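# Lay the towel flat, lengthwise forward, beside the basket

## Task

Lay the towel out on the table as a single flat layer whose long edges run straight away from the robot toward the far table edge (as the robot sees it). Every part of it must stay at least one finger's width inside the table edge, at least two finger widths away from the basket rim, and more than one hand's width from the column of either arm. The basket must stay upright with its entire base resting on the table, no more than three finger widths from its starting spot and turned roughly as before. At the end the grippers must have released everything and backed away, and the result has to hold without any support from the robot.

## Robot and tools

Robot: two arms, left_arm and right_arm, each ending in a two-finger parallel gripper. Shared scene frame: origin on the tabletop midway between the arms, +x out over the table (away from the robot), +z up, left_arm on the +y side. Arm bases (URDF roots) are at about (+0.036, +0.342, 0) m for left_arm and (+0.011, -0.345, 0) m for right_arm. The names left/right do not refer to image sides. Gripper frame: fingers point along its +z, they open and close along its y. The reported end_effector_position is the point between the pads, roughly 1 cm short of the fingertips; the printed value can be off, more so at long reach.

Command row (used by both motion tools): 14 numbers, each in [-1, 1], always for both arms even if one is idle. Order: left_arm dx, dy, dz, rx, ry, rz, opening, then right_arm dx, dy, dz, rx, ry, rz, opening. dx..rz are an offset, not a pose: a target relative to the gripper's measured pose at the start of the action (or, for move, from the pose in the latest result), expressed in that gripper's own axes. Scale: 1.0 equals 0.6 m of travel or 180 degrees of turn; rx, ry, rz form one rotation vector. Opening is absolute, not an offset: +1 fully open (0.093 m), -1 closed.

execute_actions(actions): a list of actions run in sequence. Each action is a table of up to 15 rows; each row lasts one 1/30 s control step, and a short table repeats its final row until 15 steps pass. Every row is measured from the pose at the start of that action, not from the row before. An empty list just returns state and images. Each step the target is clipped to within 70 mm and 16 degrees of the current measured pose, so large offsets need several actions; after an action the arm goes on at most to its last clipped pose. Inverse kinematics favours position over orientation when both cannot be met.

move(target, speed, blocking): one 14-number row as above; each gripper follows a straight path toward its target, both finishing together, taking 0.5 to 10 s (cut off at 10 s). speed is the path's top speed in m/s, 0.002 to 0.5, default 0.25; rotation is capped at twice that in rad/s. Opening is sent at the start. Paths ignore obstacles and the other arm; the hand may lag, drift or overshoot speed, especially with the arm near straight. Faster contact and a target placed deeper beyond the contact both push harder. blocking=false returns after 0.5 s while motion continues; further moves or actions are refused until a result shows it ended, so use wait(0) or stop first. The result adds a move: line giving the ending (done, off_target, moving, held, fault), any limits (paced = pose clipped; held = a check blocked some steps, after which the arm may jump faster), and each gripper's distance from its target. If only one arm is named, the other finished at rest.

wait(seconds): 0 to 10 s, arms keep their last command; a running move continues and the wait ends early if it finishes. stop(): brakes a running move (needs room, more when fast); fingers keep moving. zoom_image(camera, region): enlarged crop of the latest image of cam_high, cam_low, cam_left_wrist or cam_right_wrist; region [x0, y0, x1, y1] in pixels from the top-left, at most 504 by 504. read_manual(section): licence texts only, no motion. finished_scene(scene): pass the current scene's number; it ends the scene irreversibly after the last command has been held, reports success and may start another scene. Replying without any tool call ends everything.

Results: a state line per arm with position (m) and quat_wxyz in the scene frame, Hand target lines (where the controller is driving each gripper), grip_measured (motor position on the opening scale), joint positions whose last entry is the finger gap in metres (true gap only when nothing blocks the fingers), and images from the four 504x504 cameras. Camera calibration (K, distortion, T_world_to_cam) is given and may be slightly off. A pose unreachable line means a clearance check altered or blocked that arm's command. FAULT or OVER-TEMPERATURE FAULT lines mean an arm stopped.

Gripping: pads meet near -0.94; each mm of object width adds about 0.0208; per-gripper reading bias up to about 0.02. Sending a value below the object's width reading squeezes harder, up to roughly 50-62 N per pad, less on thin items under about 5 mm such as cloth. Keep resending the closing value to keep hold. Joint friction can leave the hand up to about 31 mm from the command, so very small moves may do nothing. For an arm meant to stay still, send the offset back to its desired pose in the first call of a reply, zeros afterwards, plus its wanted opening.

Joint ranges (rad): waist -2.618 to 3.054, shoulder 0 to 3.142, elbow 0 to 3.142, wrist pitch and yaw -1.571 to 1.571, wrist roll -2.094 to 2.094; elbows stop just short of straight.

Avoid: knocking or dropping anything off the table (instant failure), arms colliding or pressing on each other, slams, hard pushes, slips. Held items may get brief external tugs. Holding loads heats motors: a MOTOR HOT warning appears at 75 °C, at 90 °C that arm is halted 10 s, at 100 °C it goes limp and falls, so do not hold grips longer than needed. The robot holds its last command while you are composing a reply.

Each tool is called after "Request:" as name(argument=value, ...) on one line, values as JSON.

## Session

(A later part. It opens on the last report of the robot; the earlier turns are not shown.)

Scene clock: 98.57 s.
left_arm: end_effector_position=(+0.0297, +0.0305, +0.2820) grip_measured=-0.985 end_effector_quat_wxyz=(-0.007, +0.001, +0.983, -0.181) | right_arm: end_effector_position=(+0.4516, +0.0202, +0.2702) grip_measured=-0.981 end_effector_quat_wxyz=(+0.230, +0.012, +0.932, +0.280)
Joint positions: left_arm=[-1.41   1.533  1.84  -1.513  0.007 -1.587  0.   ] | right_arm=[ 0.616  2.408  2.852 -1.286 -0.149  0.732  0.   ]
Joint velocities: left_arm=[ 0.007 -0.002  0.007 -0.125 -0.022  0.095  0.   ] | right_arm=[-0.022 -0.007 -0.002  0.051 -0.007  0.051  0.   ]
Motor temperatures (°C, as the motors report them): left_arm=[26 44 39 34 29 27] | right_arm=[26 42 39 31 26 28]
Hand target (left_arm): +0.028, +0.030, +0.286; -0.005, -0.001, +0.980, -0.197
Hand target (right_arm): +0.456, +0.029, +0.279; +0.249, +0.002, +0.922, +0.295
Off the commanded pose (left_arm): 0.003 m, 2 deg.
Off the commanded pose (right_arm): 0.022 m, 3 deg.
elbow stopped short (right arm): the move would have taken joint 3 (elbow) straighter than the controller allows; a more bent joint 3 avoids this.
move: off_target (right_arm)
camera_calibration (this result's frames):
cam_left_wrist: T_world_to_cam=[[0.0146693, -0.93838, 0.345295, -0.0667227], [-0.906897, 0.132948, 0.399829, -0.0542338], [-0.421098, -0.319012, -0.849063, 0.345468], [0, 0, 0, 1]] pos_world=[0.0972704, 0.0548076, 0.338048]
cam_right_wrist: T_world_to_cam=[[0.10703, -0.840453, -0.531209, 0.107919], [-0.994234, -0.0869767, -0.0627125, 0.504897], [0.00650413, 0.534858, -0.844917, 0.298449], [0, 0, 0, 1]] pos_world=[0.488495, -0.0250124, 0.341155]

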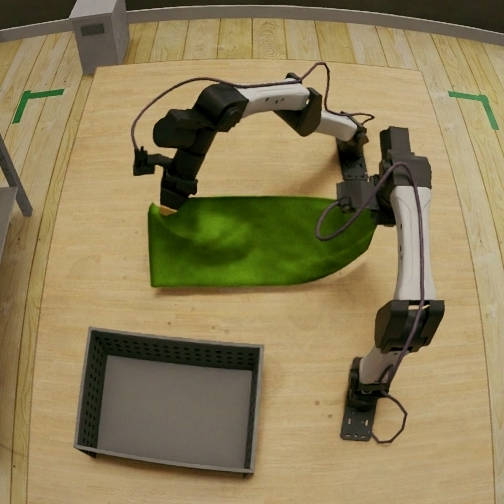

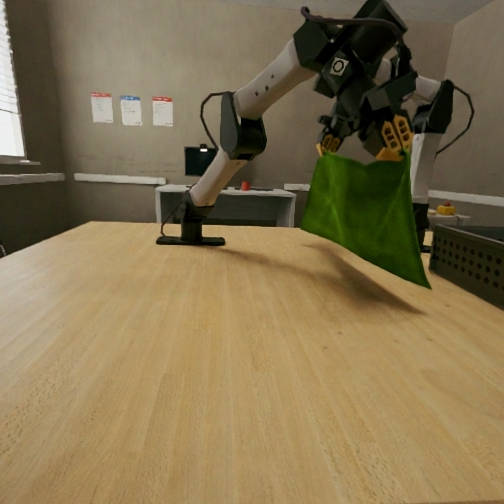

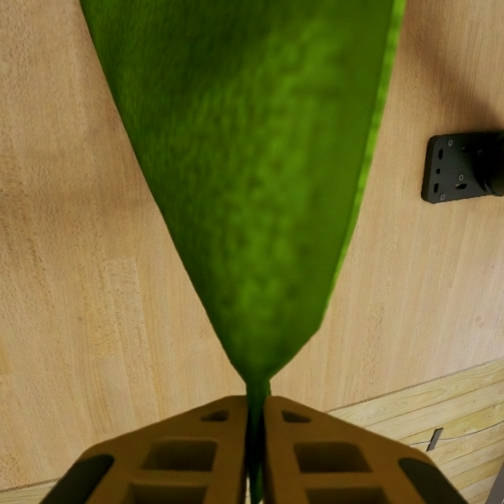

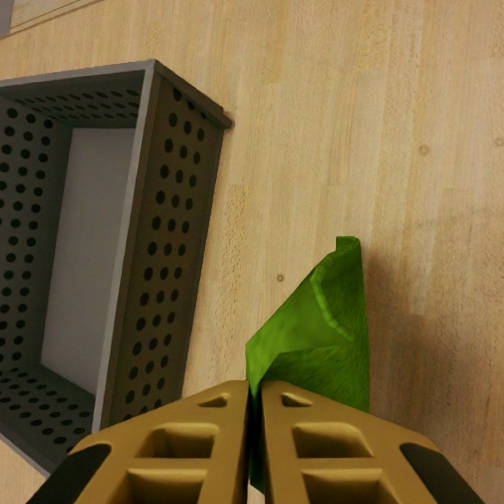

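Request:
move(target=[-0.018,-0.074,0.228,0,0,0,-1, 0.02,-0.204,0.069,0,0,0,-1], speed=0.08)

Request:
move(target=[0,-0.082,0.295,0,0,0,-1, 0.07,-0.288,0.09,0,0,0,-1], speed=0.08)

Scene clock: 112.60 s.
left_arm: end_effector_position=(+0.0400, -0.0550, +0.1744) grip_measured=-0.985 end_effector_quat_wxyz=(-0.002, -0.002, +0.984, -0.179) | right_arm: end_effector_position=(+0.4692, -0.0583, +0.1540) grip_measured=-0.981 end_effector_quat_wxyz=(+0.205, +0.017, +0.942, +0.266)
Joint positions: left_arm=[-1.38   1.728  1.595 -1.078  0.007 -1.563  0.   ] | right_arm=[ 0.446  2.065  1.816 -0.681 -0.259  0.602  0.   ]
Joint velocities: left_arm=[ 0.007 -0.002 -0.002 -0.022  0.007 -0.051  0.   ] | right_arm=[-0.002 -0.007 -0.017  0.022  0.007 -0.007  0.   ]
Motor temperatures (°C, as the motors report them): left_arm=[26 42 38 35 29 27] | right_arm=[26 47 40 34 26 28]
Hand target (left_arm): +0.041, -0.058, +0.169; -0.006, +0.001, +0.983, -0.181
Hand target (right_arm): +0.474, -0.061, +0.173; +0.231, +0.012, +0.932, +0.279
Off the commanded pose (left_arm): 0.007 m, 1 deg.
Off the commanded pose (right_arm): 0.016 m, 4 deg.
move: off_target (right_arm)
camera_calibration (this result's frames):
cam_left_wrist: T_world_to_cam=[[0.0181979, -0.939638, 0.341686, -0.109561], [-0.91122, 0.12507, 0.392474, 0.0106108], [-0.411518, -0.318493, -0.853941, 0.231654], [0, 0, 0, 1]] pos_world=[0.106992, -0.0304947, 0.23109]
cam_right_wrist: T_world_to_cam=[[0.0774686, -0.855587, -0.51183, -0.0117271], [-0.996214, -0.0867371, -0.00579141, 0.500529], [-0.0394396, 0.510341, -0.859067, 0.264459], [0, 0, 0, 1]] pos_world=[0.509973, -0.101583, 0.224084]

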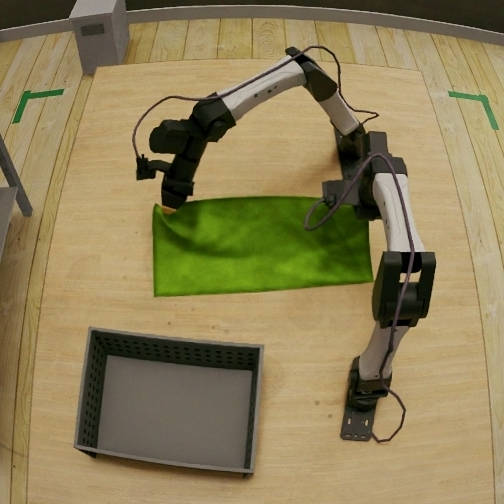

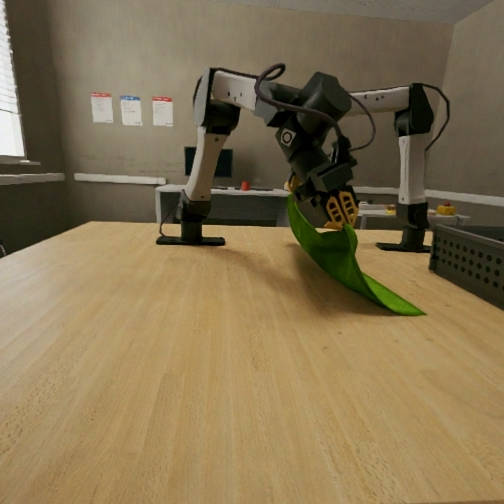

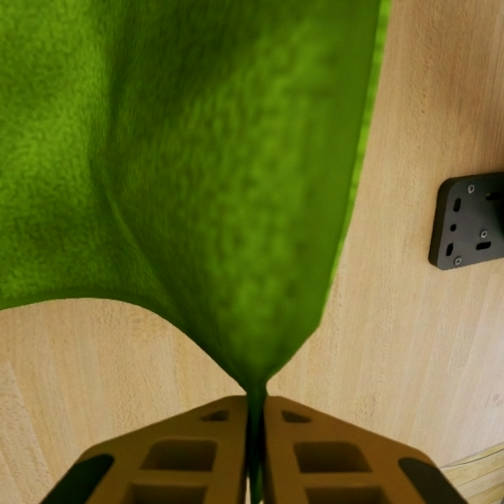

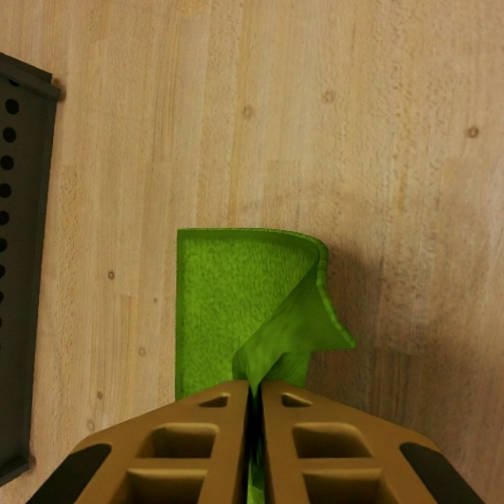

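Scene clock: 115.33 s.
left_arm: end_effector_position=(+0.0411, -0.1512, +0.0261) grip_measured=-0.985 end_effector_quat_wxyz=(-0.002, -0.002, +0.986, -0.168) | right_arm: end_effector_position=(+0.4699, -0.1726, +0.0226) grip_measured=-0.981 end_effector_quat_wxyz=(+0.210, +0.017, +0.940, +0.267)
Joint positions: left_arm=[-1.38   2.187  1.648 -0.695  0.008 -1.563  0.   ] | right_arm=[ 0.191  2.065  1.275 -0.2   -0.403  0.382  0.   ]
Joint velocities: left_arm=[-0.017 -0.002 -0.007 -0.022 -0.022  0.022  0.   ] | right_arm=[-0.012  0.017 -0.002 -0.007 -0.095 -0.066  0.   ]
Motor temperatures (°C, as the motors report them): left_arm=[26 42 38 35 29 27] | right_arm=[26 47 40 34 26 28]
Hand target (left_arm): +0.042, -0.161, +0.024; -0.002, -0.002, +0.984, -0.179
Hand target (right_arm): +0.468, -0.177, +0.011; +0.206, +0.017, +0.942, +0.265
Off the commanded pose (left_arm): 0.012 m, 1 deg.
Off the commanded pose (right_arm): 0.015 m, 1 deg.
move: off_target (left_arm, right_arm)
camera_calibration (this result's frames):
cam_left_wrist: T_world_to_cam=[[0.018288, -0.947335, 0.319722, -0.149932], [-0.910788, 0.116135, 0.396204, 0.0803915], [-0.412469, -0.298444, -0.860697, 0.0780701], [0, 0, 0, 1]] pos_world=[0.108163, -0.128073, 0.0832797]
cam_right_wrist: T_world_to_cam=[[0.0813087, -0.854674, -0.512758, -0.178461], [-0.996282, -0.0843871, -0.017324, 0.491206], [-0.0284638, 0.512261, -0.858358, 0.205044], [0, 0, 0, 1]] pos_world=[0.509726, -0.216111, 0.0930037]

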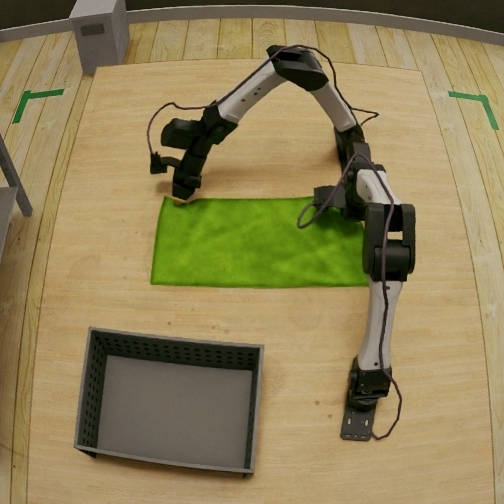

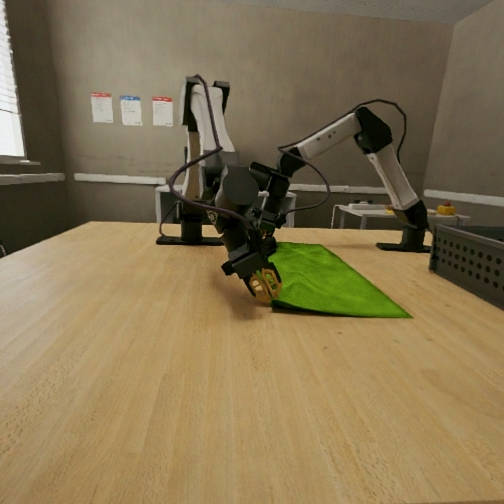

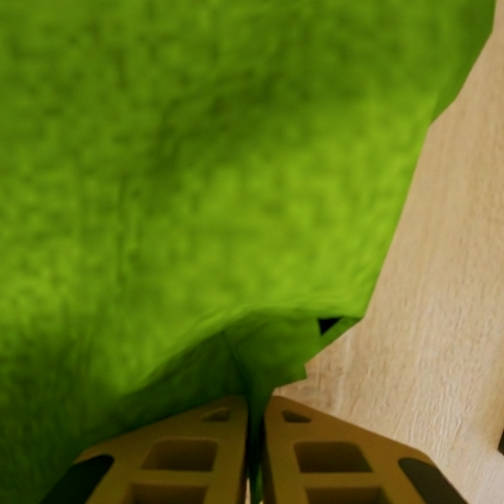

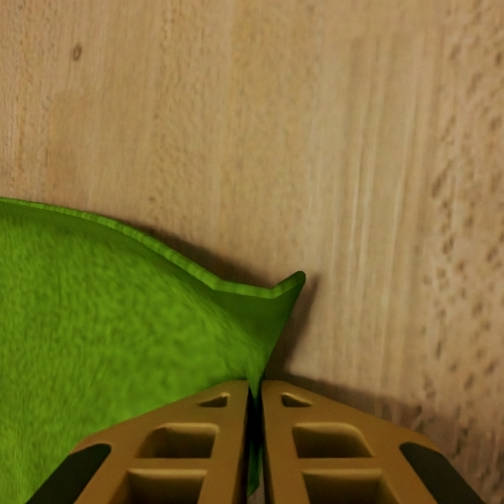

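Small opening release (tilted fingers), lifting simultaneously.

Request:
move(target=[0,-0.01,-0.01,0,0,0,-0.4, 0,0,-0.01,0,0,0,-0.4])

Request:
move(target=[0,0.02,-0.3,0,0,0,-0.4, 0,0,-0.25,0,0,0,-0.4], speed=0.15)

Scene clock: 120.97 s.
left_arm: end_effector_position=(+0.0412, -0.1520, +0.0293) grip_measured=-0.403 end_effector_quat_wxyz=(-0.002, -0.002, +0.986, -0.167) | right_arm: end_effector_position=(+0.4689, -0.1660, +0.0263) grip_measured=-0.402 end_effector_quat_wxyz=(+0.210, +0.009, +0.937, +0.280)
Joint positions: left_arm=[-1.38   2.187  1.662 -0.71   0.008 -1.563  0.026] | right_arm=[ 0.197  2.063  1.275 -0.192 -0.429  0.382  0.026]
Joint velocities: left_arm=[ 0.007 -0.002 -0.012 -0.037  0.007 -0.037 -0.   ] | right_arm=[ 0.007 -0.007  0.002  0.022 -0.007  0.007 -0.001]
Motor temperatures (°C, as the motors report them): left_arm=[26 43 38 35 29 27] | right_arm=[26 47 39 34 26 28]
Hand target (left_arm): +0.041, -0.155, +0.034; -0.002, -0.002, +0.986, -0.168
Hand target (right_arm): +0.467, -0.175, +0.027; +0.210, +0.017, +0.940, +0.267
Off the commanded pose (left_arm): 0.005 m, 0 deg.
Off the commanded pose (right_arm): 0.010 m, 2 deg.
move: done
camera_calibration (this result's frames):
cam_left_wrist: T_world_to_cam=[[0.0182927, -0.9477, 0.318637, -0.151683], [-0.910782, 0.115681, 0.39635, 0.0791336], [-0.412482, -0.297459, -0.861032, 0.0807919], [0, 0, 0, 1]] pos_world=[0.108173, -0.128872, 0.0865316]
cam_right_wrist: T_world_to_cam=[[0.101925, -0.840493, -0.532149, -0.177601], [-0.994216, -0.104264, -0.0257488, 0.486755], [-0.0338424, 0.531696, -0.846259, 0.210327], [0, 0, 0, 1]] pos_world=[0.509159, -0.210351, 0.0960144]

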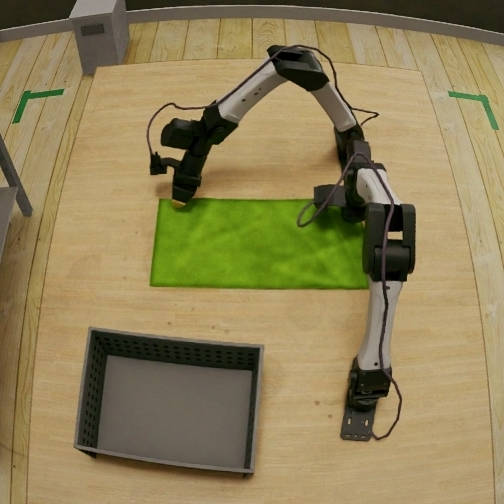

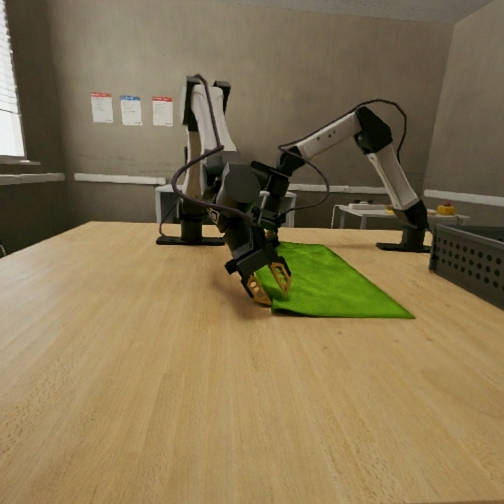

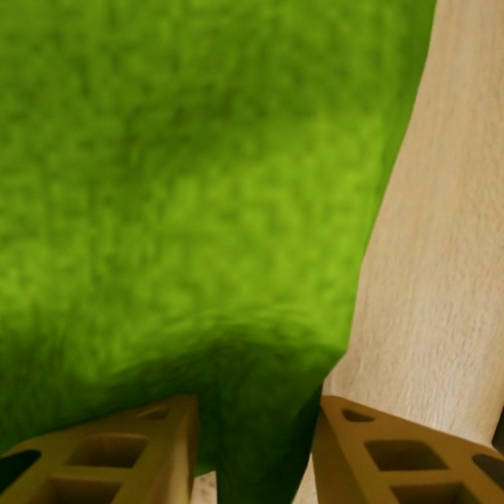

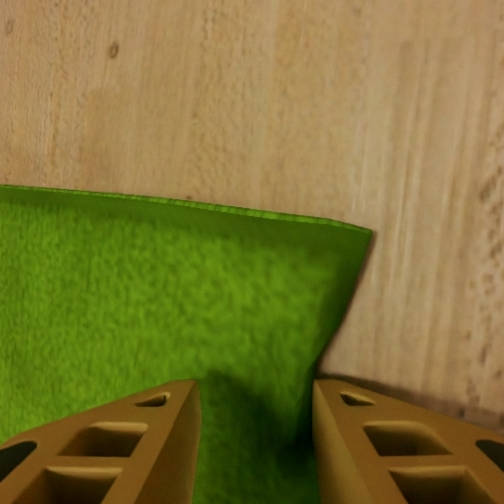

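Scene clock: 122.80 s.
left_arm: end_effector_position=(+0.0403, -0.0836, +0.1841) grip_measured=-0.403 end_effector_quat_wxyz=(-0.002, -0.002, +0.988, -0.156) | right_arm: end_effector_position=(+0.4074, -0.2403, +0.1278) grip_measured=-0.402 end_effector_quat_wxyz=(+0.199, +0.014, +0.940, +0.276)
Joint positions: left_arm=[-1.38   1.896  1.86  -1.222  0.008 -1.563  0.026] | right_arm=[ 0.022  1.69   1.238 -0.629 -0.515  0.214  0.026]
Joint velocities: left_arm=[-0.007  0.002  0.002  0.007  0.007 -0.007 -0.   ] | right_arm=[ 0.017 -0.027 -0.002 -0.066 -0.007  0.007 -0.001]
Motor temperatures (°C, as the motors report them): left_arm=[26 43 38 34 29 27] | right_arm=[26 47 39 34 26 28]
Hand target (left_arm): +0.039, -0.083, +0.196; -0.002, -0.002, +0.986, -0.167
Hand target (right_arm): +0.408, -0.243, +0.141; +0.212, +0.009, +0.937, +0.279
Off the commanded pose (left_arm): 0.012 m, 1 deg.
Off the commanded pose (right_arm): 0.013 m, 2 deg.
move: off_target (left_arm, right_arm)
camera_calibration (this result's frames):
cam_left_wrist: T_world_to_cam=[[0.0183831, -0.954744, 0.296861, -0.132749], [-0.910665, 0.106578, 0.399161, 0.00778163], [-0.412736, -0.277678, -0.867493, 0.23692], [0, 0, 0, 1]] pos_world=[0.107312, -0.0617827, 0.241828]
cam_right_wrist: T_world_to_cam=[[0.0854461, -0.844438, -0.528794, -0.174487], [-0.99489, -0.10096, 0.000463271, 0.418248], [-0.0537782, 0.526052, -0.84875, 0.340653], [0, 0, 0, 1]] pos_world=[0.44934, -0.284318, 0.196668]

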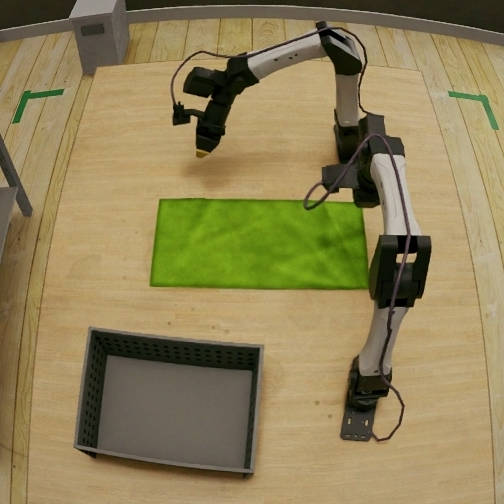

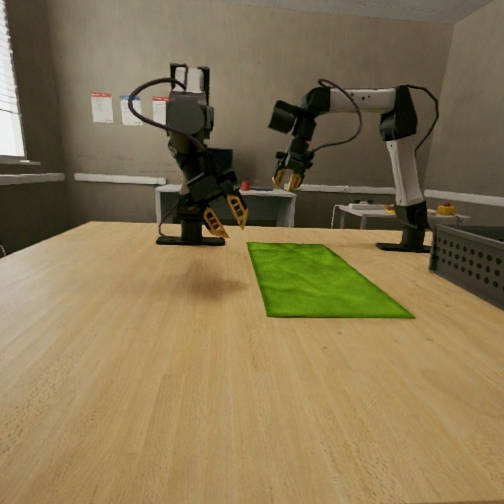

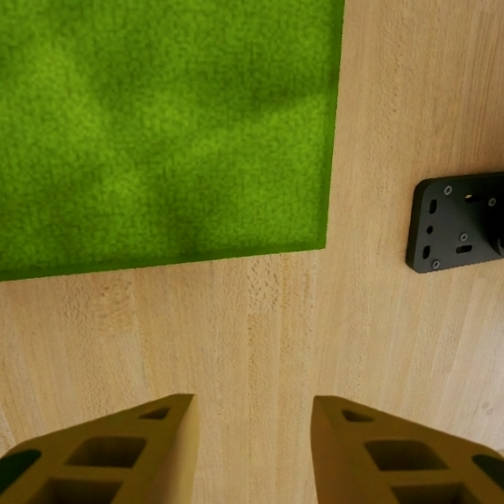

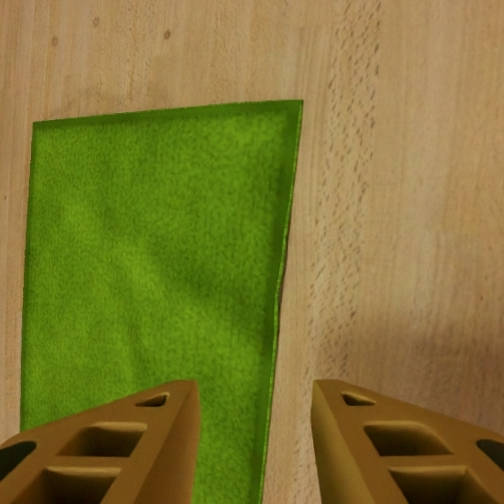

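Request:
finished_scene(scene=2)

The scene is finished: the task was done.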